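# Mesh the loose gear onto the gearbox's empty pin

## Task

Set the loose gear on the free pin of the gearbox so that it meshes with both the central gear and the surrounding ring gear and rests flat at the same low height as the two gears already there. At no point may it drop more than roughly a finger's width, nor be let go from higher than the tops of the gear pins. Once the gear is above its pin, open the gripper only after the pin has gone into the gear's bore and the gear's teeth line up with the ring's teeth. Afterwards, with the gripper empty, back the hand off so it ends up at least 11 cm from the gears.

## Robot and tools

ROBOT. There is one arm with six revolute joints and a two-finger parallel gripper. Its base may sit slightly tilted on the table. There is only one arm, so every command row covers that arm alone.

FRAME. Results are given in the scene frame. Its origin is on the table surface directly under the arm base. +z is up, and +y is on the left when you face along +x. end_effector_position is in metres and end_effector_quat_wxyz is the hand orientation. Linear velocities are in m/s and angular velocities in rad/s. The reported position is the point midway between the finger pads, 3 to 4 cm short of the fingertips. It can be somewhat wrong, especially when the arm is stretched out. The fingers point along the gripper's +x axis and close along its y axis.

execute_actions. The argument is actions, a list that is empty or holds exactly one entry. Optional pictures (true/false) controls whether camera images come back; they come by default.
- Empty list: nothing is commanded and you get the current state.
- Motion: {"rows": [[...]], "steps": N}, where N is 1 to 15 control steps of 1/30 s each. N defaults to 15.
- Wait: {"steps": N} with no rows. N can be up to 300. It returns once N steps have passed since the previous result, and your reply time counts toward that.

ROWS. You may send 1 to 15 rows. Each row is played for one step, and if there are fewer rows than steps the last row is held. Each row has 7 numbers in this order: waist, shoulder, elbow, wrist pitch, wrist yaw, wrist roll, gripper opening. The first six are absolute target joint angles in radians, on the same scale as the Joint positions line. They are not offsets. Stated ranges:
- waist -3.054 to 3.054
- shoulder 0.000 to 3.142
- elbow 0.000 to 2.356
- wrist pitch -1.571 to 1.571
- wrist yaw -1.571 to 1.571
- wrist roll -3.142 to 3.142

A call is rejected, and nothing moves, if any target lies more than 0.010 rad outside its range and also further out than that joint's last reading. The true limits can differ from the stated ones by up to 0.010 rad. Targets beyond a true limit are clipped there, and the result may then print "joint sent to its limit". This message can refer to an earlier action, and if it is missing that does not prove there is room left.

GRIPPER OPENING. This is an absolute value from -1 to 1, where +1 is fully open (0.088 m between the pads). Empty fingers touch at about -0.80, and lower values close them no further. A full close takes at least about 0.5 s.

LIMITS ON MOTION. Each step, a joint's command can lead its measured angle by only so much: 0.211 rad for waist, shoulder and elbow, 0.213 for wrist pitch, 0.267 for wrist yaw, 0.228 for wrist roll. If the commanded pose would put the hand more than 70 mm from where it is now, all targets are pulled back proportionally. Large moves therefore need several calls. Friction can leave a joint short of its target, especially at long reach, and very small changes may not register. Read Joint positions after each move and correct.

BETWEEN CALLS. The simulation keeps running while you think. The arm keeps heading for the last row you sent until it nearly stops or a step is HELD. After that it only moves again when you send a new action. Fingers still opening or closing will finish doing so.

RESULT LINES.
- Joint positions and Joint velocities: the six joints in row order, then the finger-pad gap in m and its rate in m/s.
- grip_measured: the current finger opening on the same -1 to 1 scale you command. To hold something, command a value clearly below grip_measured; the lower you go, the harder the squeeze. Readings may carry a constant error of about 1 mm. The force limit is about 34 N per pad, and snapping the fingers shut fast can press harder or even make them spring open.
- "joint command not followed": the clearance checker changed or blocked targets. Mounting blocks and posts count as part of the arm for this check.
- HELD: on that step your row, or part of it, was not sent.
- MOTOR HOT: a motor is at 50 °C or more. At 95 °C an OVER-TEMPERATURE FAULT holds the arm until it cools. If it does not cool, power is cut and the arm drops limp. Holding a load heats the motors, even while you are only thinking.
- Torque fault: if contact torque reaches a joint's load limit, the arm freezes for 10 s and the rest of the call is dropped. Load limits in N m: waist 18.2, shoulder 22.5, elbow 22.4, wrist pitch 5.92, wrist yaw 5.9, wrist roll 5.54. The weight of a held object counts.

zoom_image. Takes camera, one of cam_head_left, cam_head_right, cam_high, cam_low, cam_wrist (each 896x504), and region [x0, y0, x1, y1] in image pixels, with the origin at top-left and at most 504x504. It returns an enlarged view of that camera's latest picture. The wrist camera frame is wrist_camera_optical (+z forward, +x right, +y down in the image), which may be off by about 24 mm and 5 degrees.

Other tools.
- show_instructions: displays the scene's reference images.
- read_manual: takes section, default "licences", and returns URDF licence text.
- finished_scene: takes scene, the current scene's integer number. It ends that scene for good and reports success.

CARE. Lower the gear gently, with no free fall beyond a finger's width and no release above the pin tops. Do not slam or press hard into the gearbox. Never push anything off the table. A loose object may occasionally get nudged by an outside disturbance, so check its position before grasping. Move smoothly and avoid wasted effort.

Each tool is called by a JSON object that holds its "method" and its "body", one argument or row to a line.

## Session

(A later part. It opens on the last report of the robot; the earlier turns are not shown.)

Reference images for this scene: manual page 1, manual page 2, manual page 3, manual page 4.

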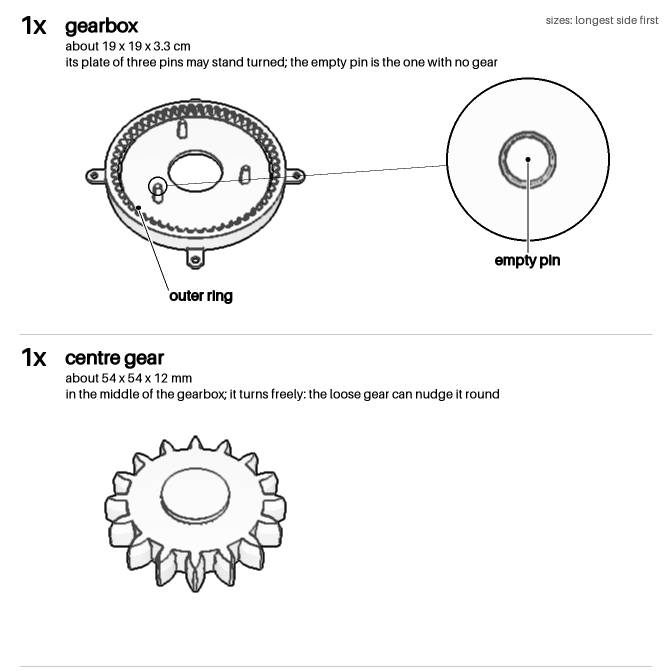

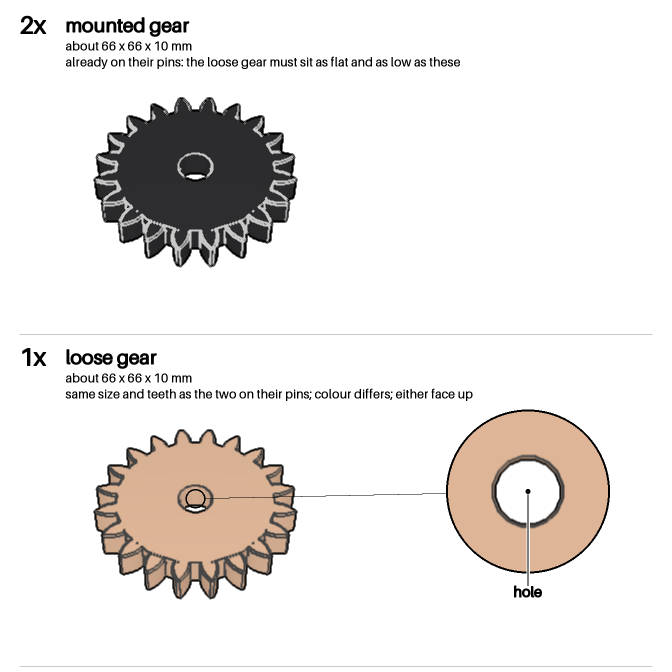

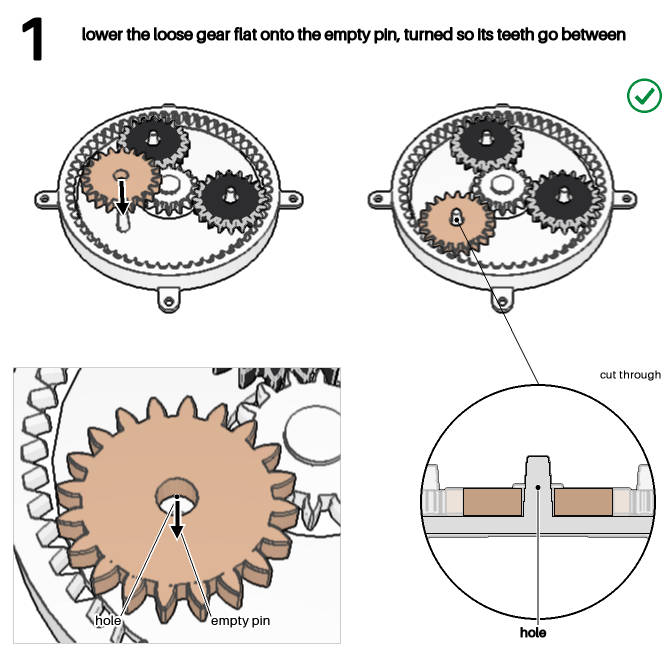

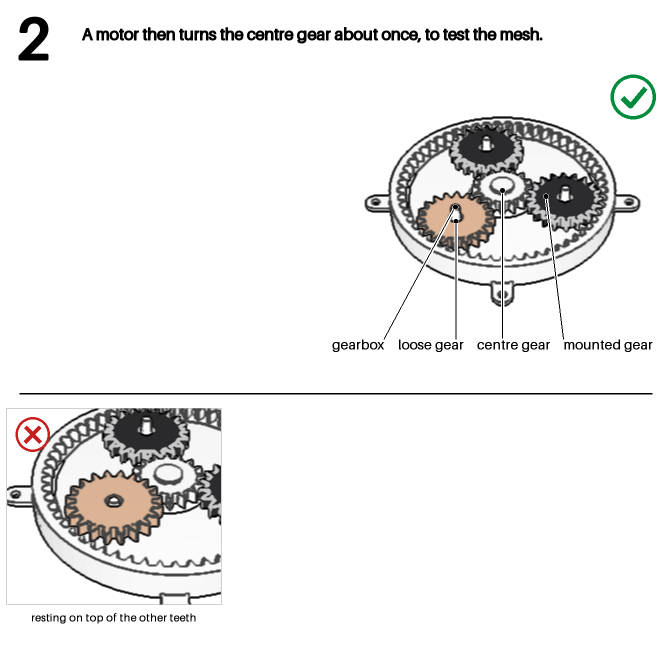

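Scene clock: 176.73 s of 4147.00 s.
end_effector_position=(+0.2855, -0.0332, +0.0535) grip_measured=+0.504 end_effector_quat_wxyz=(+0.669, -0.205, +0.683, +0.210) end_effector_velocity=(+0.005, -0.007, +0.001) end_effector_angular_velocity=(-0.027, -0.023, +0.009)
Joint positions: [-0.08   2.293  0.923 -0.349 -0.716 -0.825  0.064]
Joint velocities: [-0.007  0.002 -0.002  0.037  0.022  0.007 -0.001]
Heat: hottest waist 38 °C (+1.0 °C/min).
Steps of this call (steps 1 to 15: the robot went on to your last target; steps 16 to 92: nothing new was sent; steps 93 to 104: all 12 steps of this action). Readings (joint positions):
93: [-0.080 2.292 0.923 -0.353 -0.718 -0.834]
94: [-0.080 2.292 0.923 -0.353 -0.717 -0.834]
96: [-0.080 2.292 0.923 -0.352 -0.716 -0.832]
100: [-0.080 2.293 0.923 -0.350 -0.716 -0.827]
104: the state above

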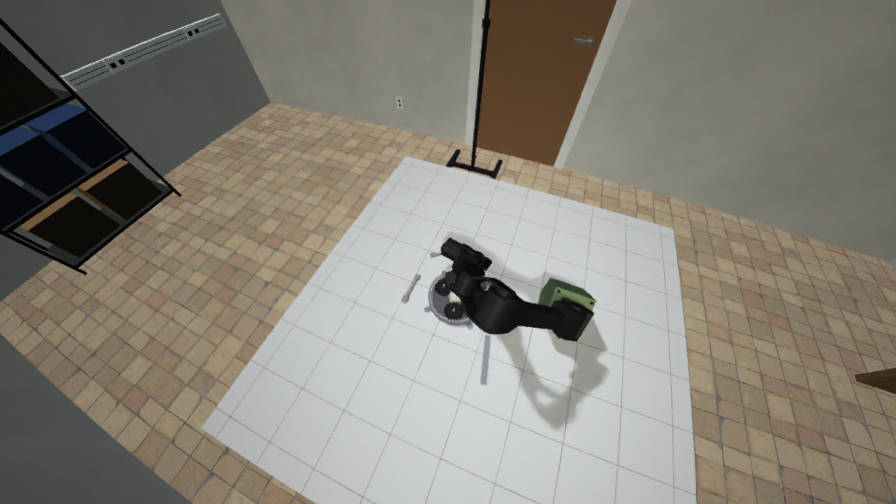

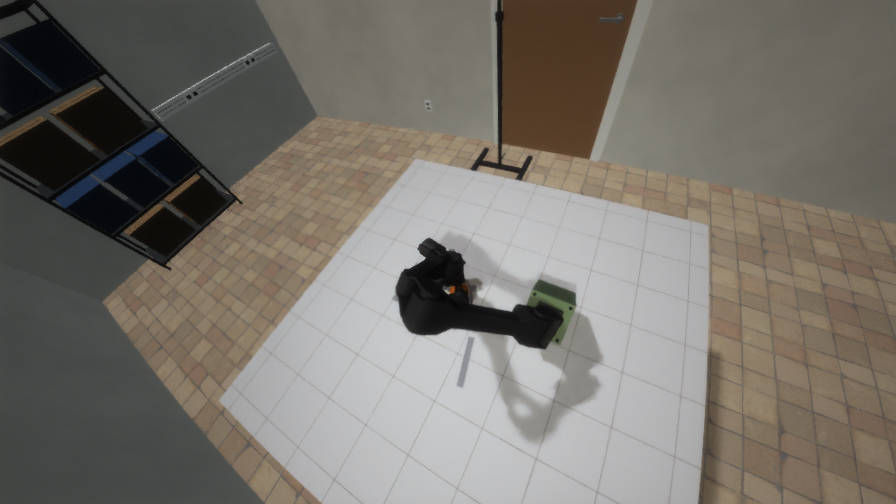

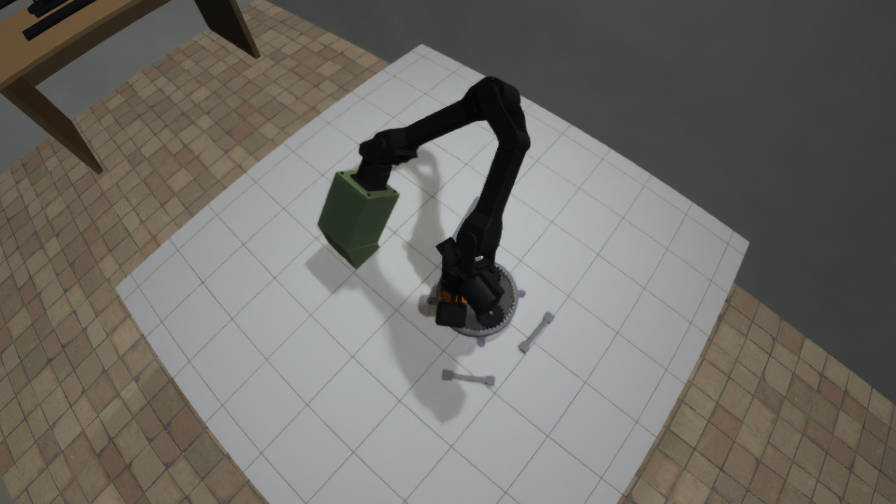

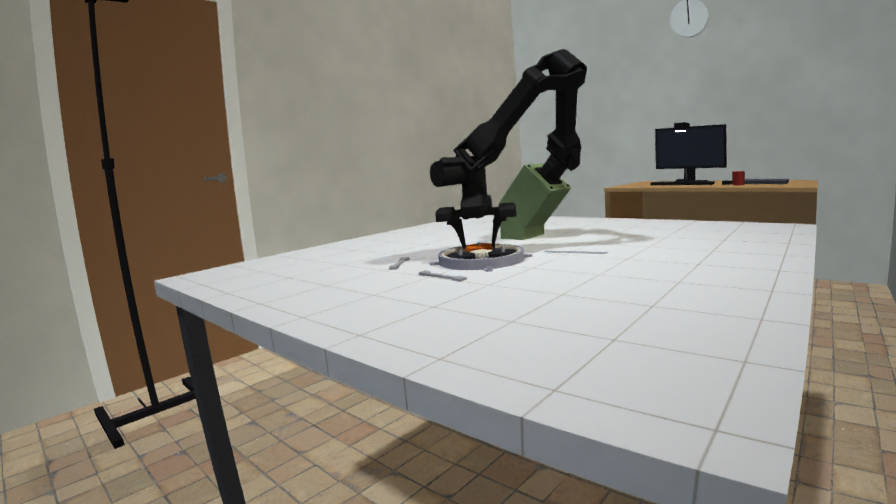

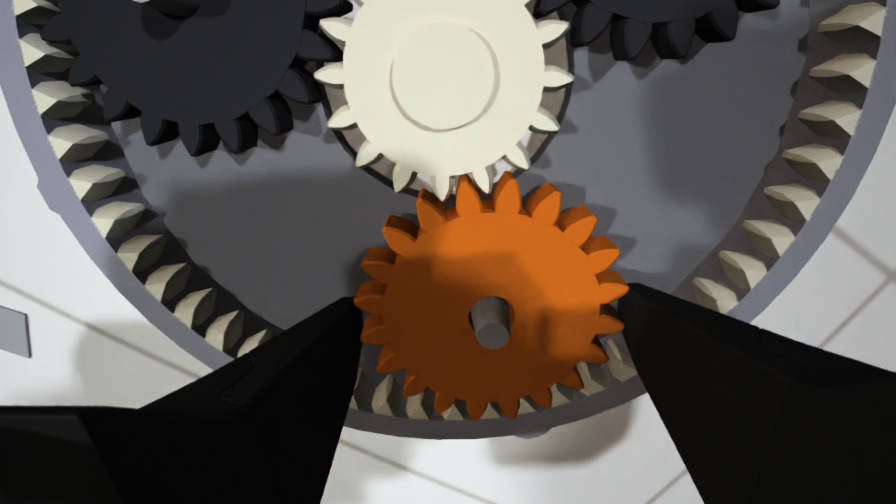

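Bottomed at .053. Release.

{"method": "execute_actions", "body": {
  "actions": [
    {"rows":[[-0.08,2.295,0.925,-0.35,-0.718,-0.83,0.3],[-0.08,2.295,0.925,-0.35,-0.718,-0.83,0.45],[-0.08,2.295,0.925,-0.35,-0.718,-0.83,0.55],[-0.08,2.295,0.925,-0.35,-0.718,-0.83,0.62],[-0.08,2.295,0.925,-0.35,-0.718,-0.83,0.7]],"steps":12}
  ]
}}

{"method": "execute_actions", "body": {
  "actions": [
    {"rows":[[-0.09,2.28,0.925,-0.37,-0.718,-0.84,0.7],[-0.10,2.265,0.925,-0.39,-0.716,-0.85,0.7],[-0.112,2.25,0.925,-0.415,-0.714,-0.87,0.7],[-0.125,2.235,0.925,-0.44,-0.712,-0.88,0.7],[-0.14,2.22,0.925,-0.47,-0.71,-0.9,0.7],[-0.155,2.2,0.925,-0.5,-0.708,-0.92,0.7],[-0.17,2.18,0.925,-0.53,-0.706,-0.94,0.7]],"steps":14}
  ]
}}

{"method": "zoom_image", "body": {
  "camera": "cam_wrist",
  "region": [250,0,750,504]
}}

Scene clock: 186.43 s of 4147.00 s.
end_effector_position=(+0.2853, -0.0331, +0.0531) grip_measured=+0.672 end_effector_quat_wxyz=(+0.669, -0.204, +0.682, +0.212) end_effector_velocity=(-0.003, +0.004, +0.001) end_effector_angular_velocity=(+0.025, +0.010, -0.009)
Joint positions: [-0.08   2.295  0.923 -0.348 -0.719 -0.825  0.072]
Joint velocities: [-0.002 -0.002 -0.002 -0.022 -0.022 -0.007  0.012]
Heat: hottest waist 38 °C (+0.0 °C/min).
Steps of this call (steps 1 to 15: the robot went on to your last target; steps 16 to 279: nothing new was sent; steps 280 to 291: all 12 steps of this action). Readings (joint positions):
280: [-0.080 2.295 0.923 -0.346 -0.718 -0.822]
281: [-0.080 2.295 0.923 -0.347 -0.719 -0.822]
283: [-0.080 2.295 0.923 -0.347 -0.719 -0.823]
287: [-0.080 2.295 0.923 -0.348 -0.719 -0.825]
291: the state above

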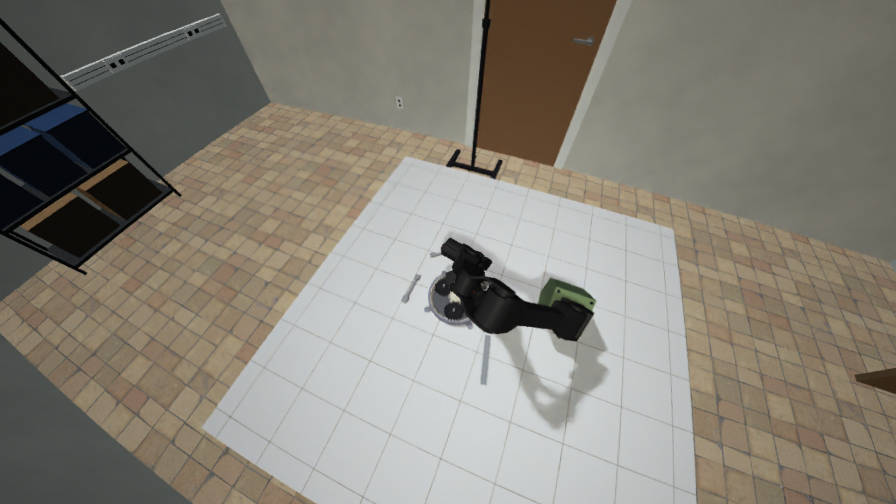

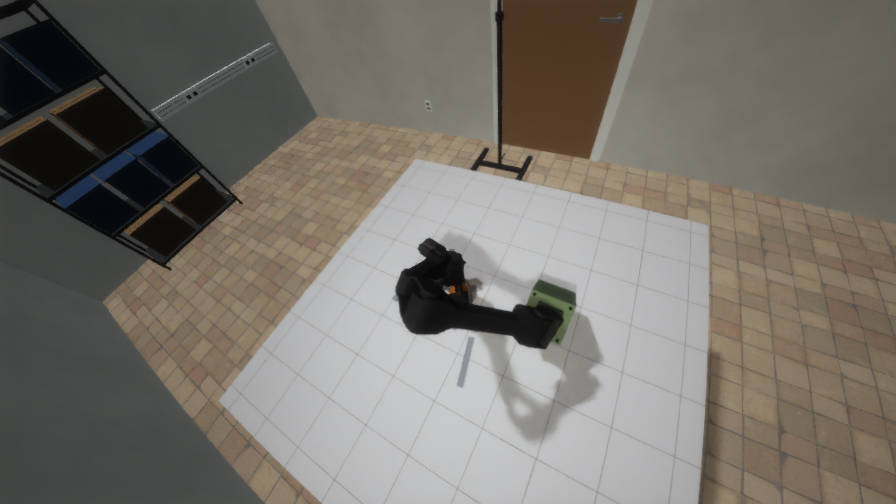

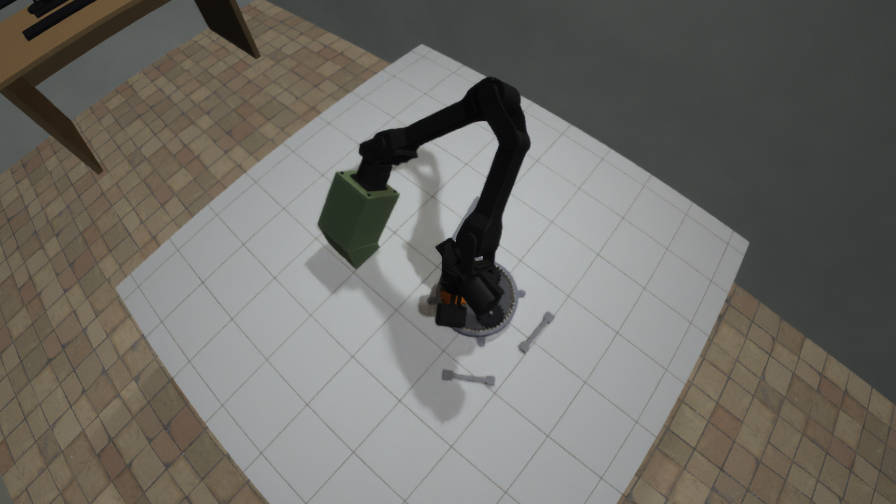

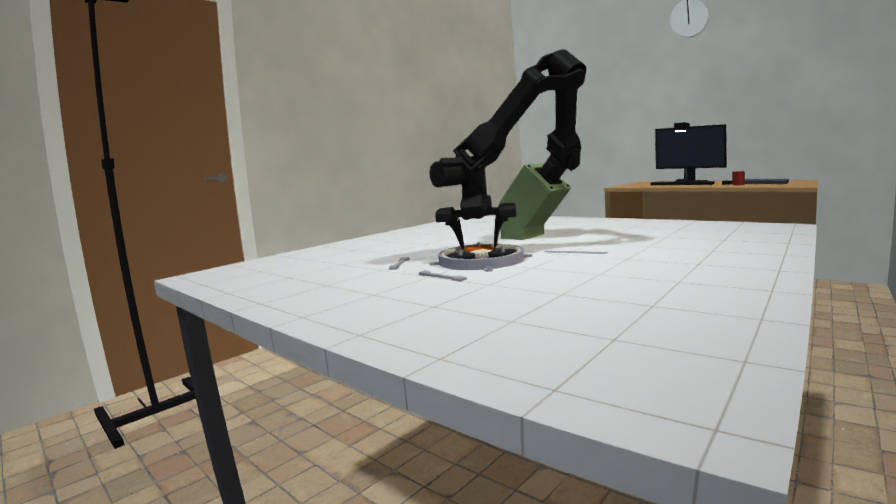

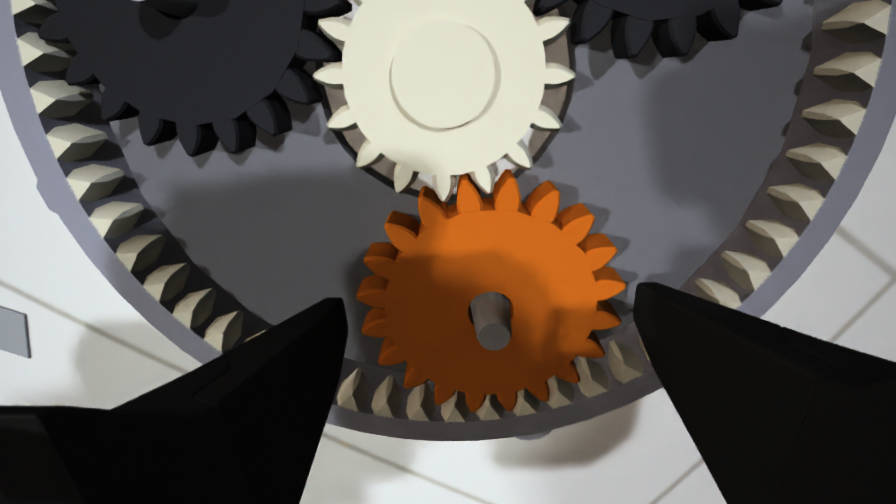

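Scene clock: 186.90 s of 4147.00 s.
end_effector_position=(+0.2783, -0.0300, +0.0902) grip_measured=+0.699 end_effector_quat_wxyz=(+0.671, -0.200, +0.682, +0.212) end_effector_velocity=(-0.016, +0.003, +0.001) end_effector_angular_velocity=(+0.015, +0.059, +0.005)
Joint positions: [-0.163  2.196  0.923 -0.519 -0.71  -0.929  0.073]
Joint velocities: [-0.007 -0.002 -0.007 -0.081  0.007 -0.066 -0.   ]
Heat: hottest waist 38 °C (+0.0 °C/min).
Steps of this call (steps 1 to 14: all 14 steps of this action). Readings (joint positions):
1: [-0.080 2.295 0.923 -0.351 -0.719 -0.827]
2: [-0.081 2.294 0.923 -0.359 -0.719 -0.831]
4: [-0.090 2.283 0.923 -0.389 -0.719 -0.848]
8: [-0.135 2.231 0.923 -0.474 -0.714 -0.900]
14: the state above

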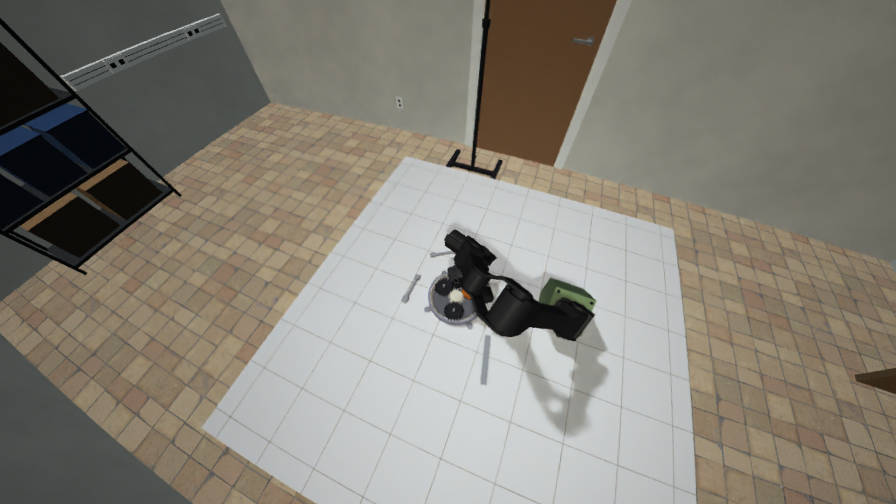

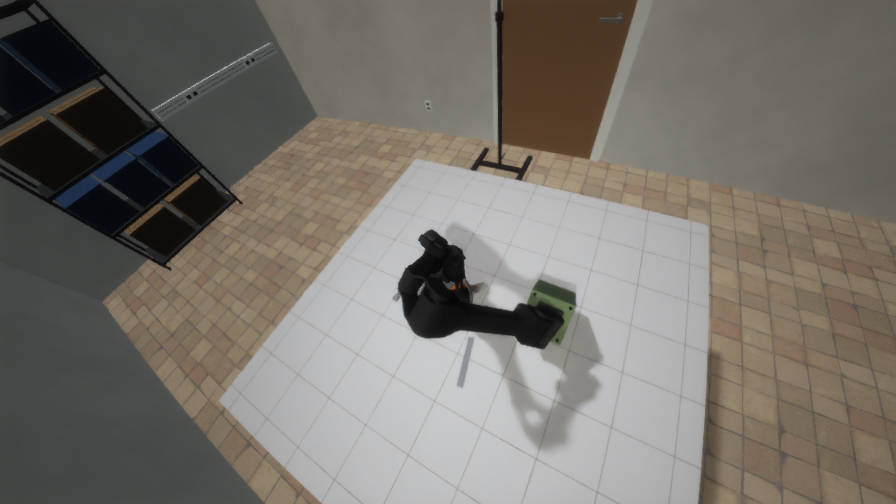

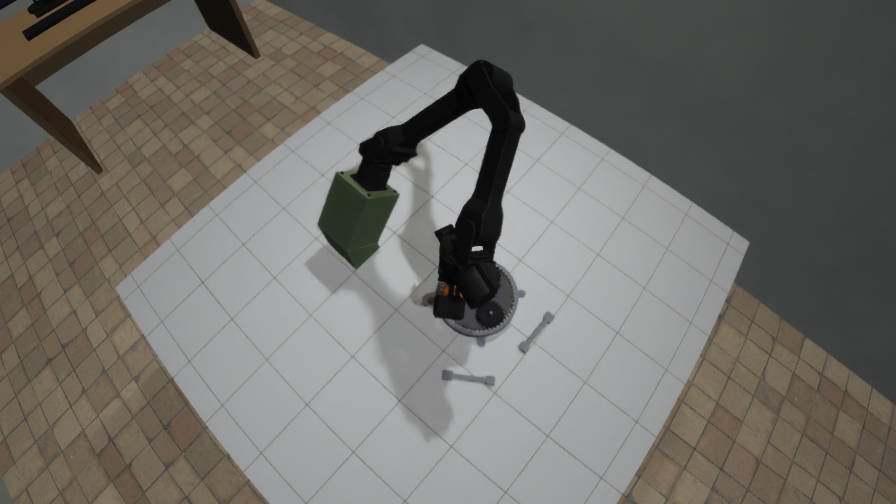

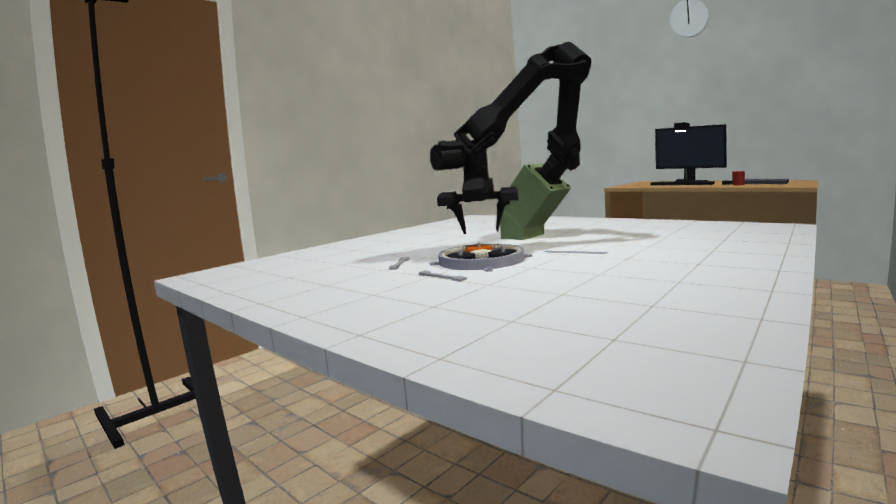

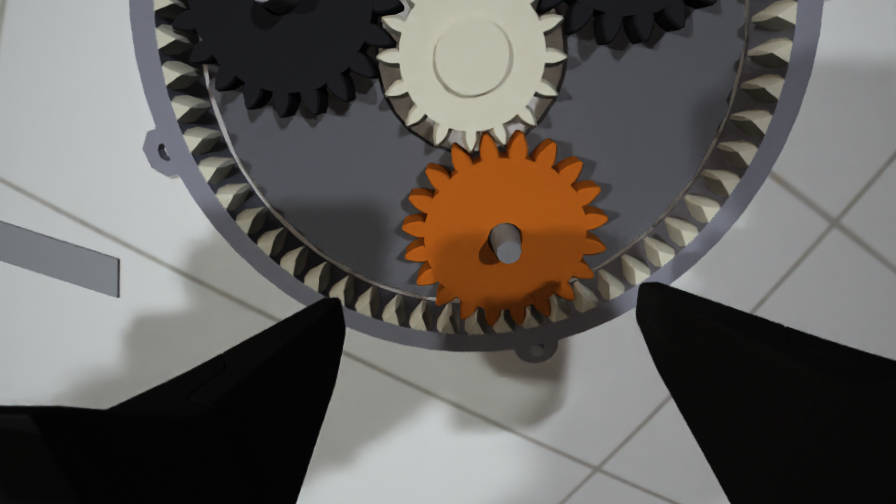

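Region (250, 0, 750, 504) of cam_wrist's 896x504 image, scaled by 1.000; it fills the left 500 columns of this view, and the rest is white.

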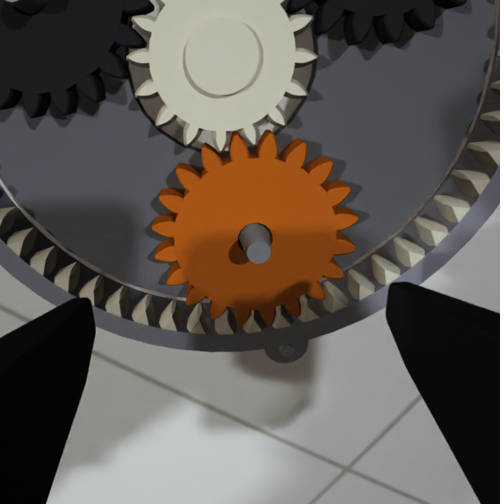

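Seated. Retreat up.

{"method": "execute_actions", "body": {
  "actions": [
    {"rows":[[-0.25,2.1,0.95,-0.6,-0.7,-0.9,1],[-0.4,2.0,0.98,-0.7,-0.65,-0.8,1],[-0.55,1.9,1.0,-0.8,-0.6,-0.7,1],[-0.7,1.8,1.0,-0.85,-0.55,-0.6,1]],"steps":15}
  ]
}}

{"method": "execute_actions", "body": {
  "actions": [
    {"steps":15}
  ]
}}

Scene clock: 192.73 s of 4147.00 s.
end_effector_position=(+0.2576, -0.0842, +0.2743) grip_measured=+0.980 end_effector_quat_wxyz=(+0.800, -0.063, +0.588, -0.101) end_effector_velocity=(-0.069, -0.040, +0.080) end_effector_angular_velocity=(+0.016, -0.219, -0.417)
Joint positions: [-0.672  1.822  0.993 -0.836 -0.558 -0.618  0.087]
Joint velocities: [-0.369 -0.129 -0.002 -0.168  0.051  0.11   0.001]
Heat: hottest waist 38 °C (+0.0 °C/min).
Steps of this call (steps 1 to 15: the robot went on to your last target; steps 16 to 160: nothing new was sent; steps 161 to 175: all 15 steps of this action). Readings (joint positions):
161: [-0.169 2.184 0.925 -0.540 -0.709 -0.934]
162: [-0.188 2.165 0.928 -0.572 -0.702 -0.915]
164: [-0.258 2.103 0.940 -0.646 -0.663 -0.841]
168: [-0.414 1.955 0.975 -0.758 -0.602 -0.709]
175: the state above

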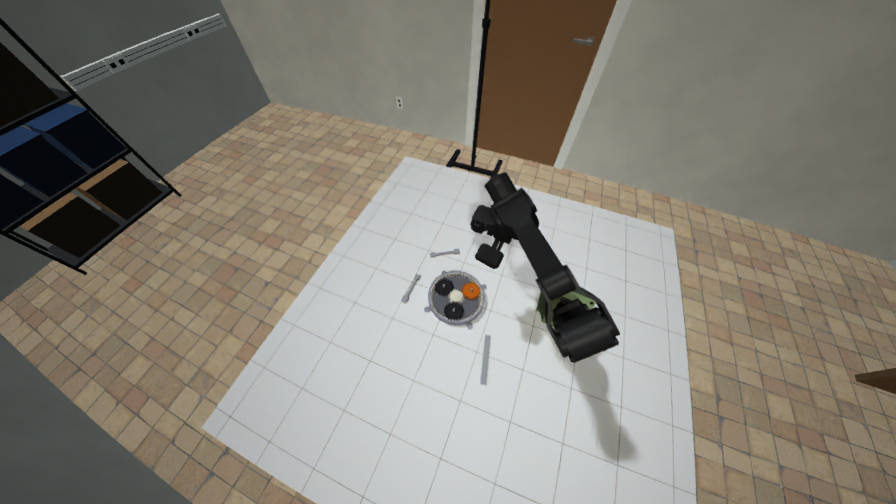

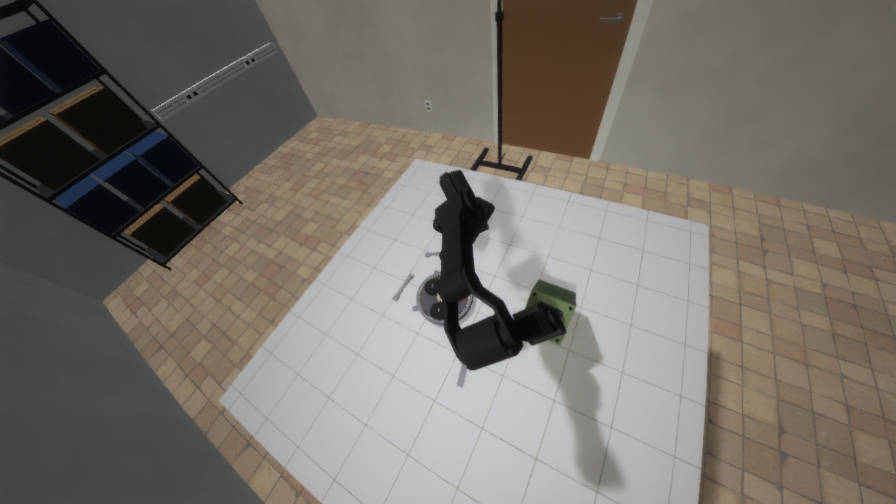

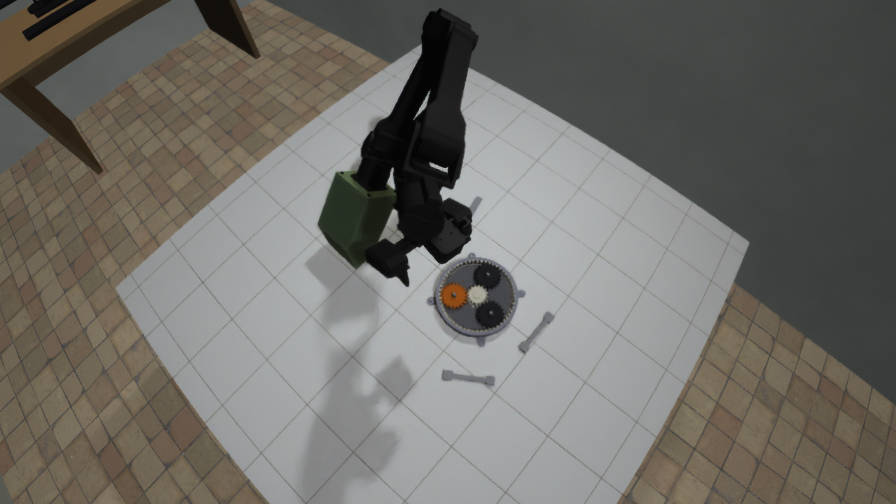

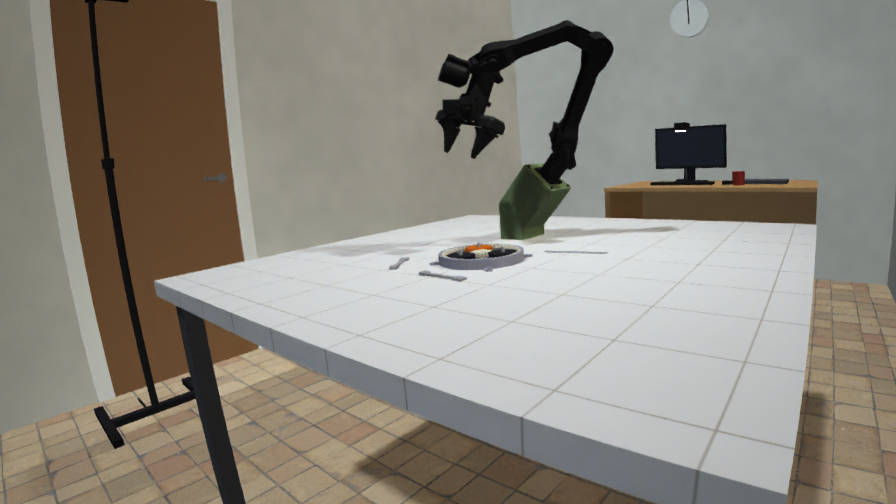

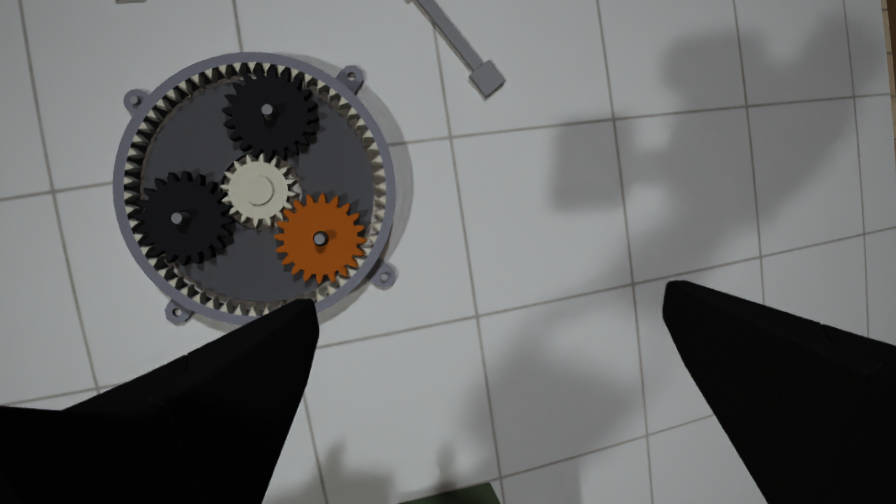

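Scene clock: 193.23 s of 4147.00 s.
end_effector_position=(+0.2530, -0.0861, +0.2801) grip_measured=+0.984 end_effector_quat_wxyz=(+0.803, -0.052, +0.583, -0.113) end_effector_velocity=(-0.001, +0.002, -0.000) end_effector_angular_velocity=(+0.008, -0.000, +0.004)
Joint positions: [-0.695  1.81   0.993 -0.848 -0.554 -0.605  0.087]
Joint velocities: [-0.002 -0.002 -0.002 -0.007 -0.007 -0.007 -0.   ]
Heat: hottest waist 38 °C (+0.0 °C/min).
Steps of this call (steps 1 to 15: the robot went on to your last target). Readings (joint positions):
1: [-0.680 1.819 0.993 -0.840 -0.557 -0.615]
2: [-0.685 1.817 0.993 -0.842 -0.556 -0.612]
4: [-0.688 1.815 0.993 -0.845 -0.556 -0.609]
8: [-0.692 1.811 0.993 -0.847 -0.555 -0.606]
15: the state above

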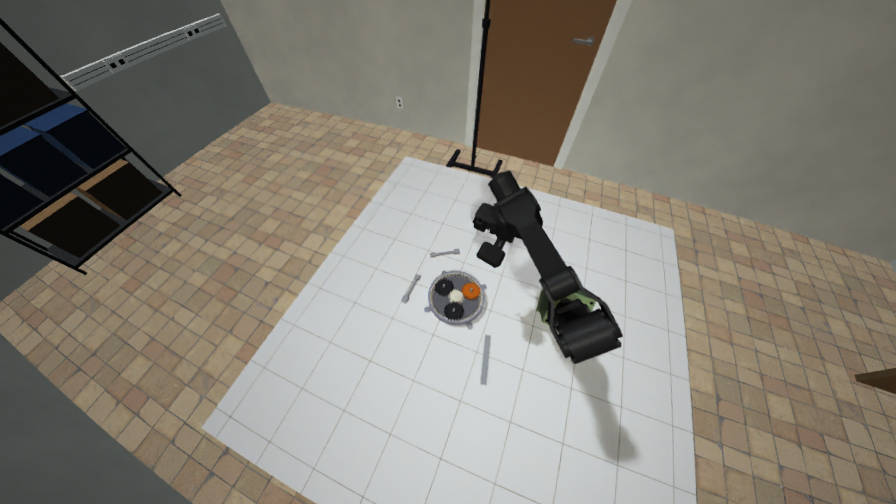

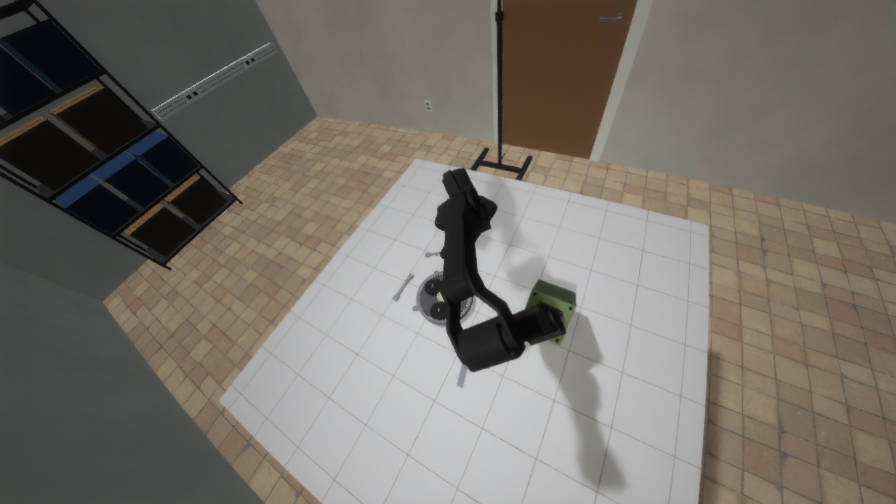

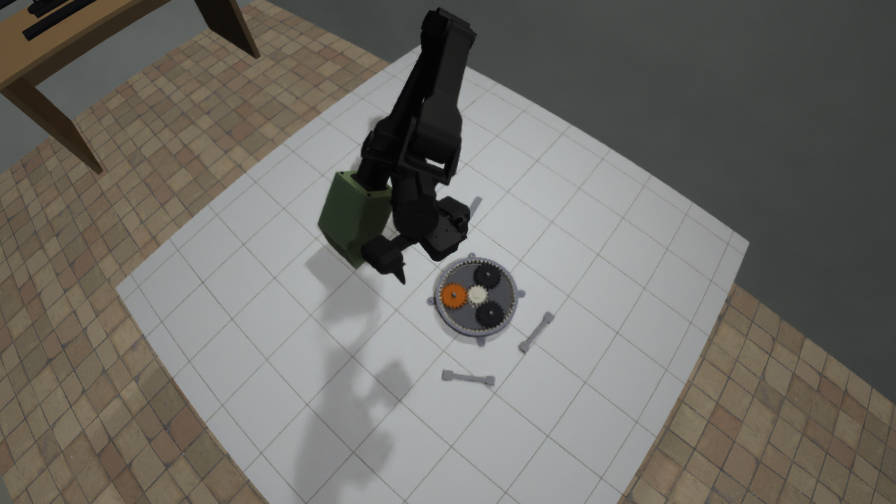

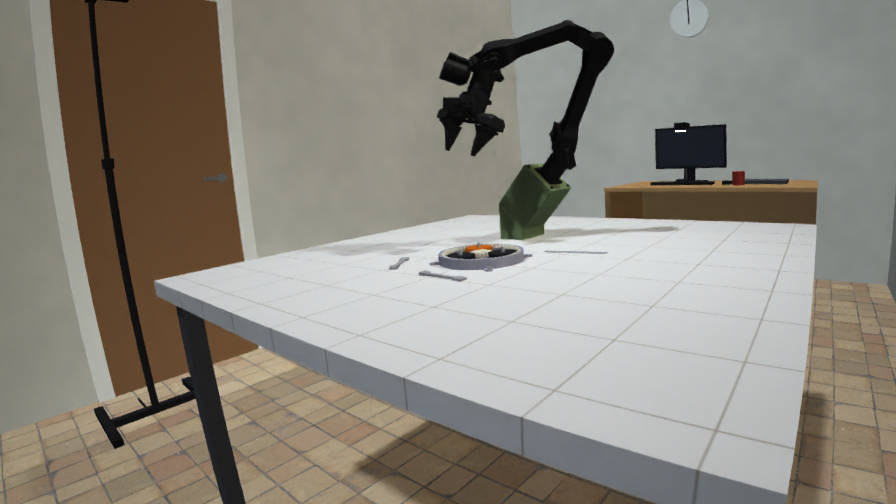

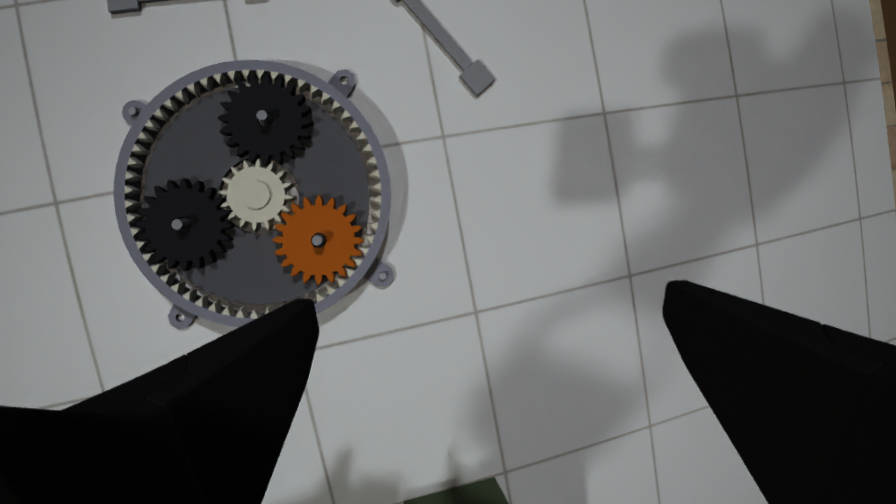

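{"method": "finished_scene", "body": {
  "scene": 2
}}

The scene is finished: the task was done.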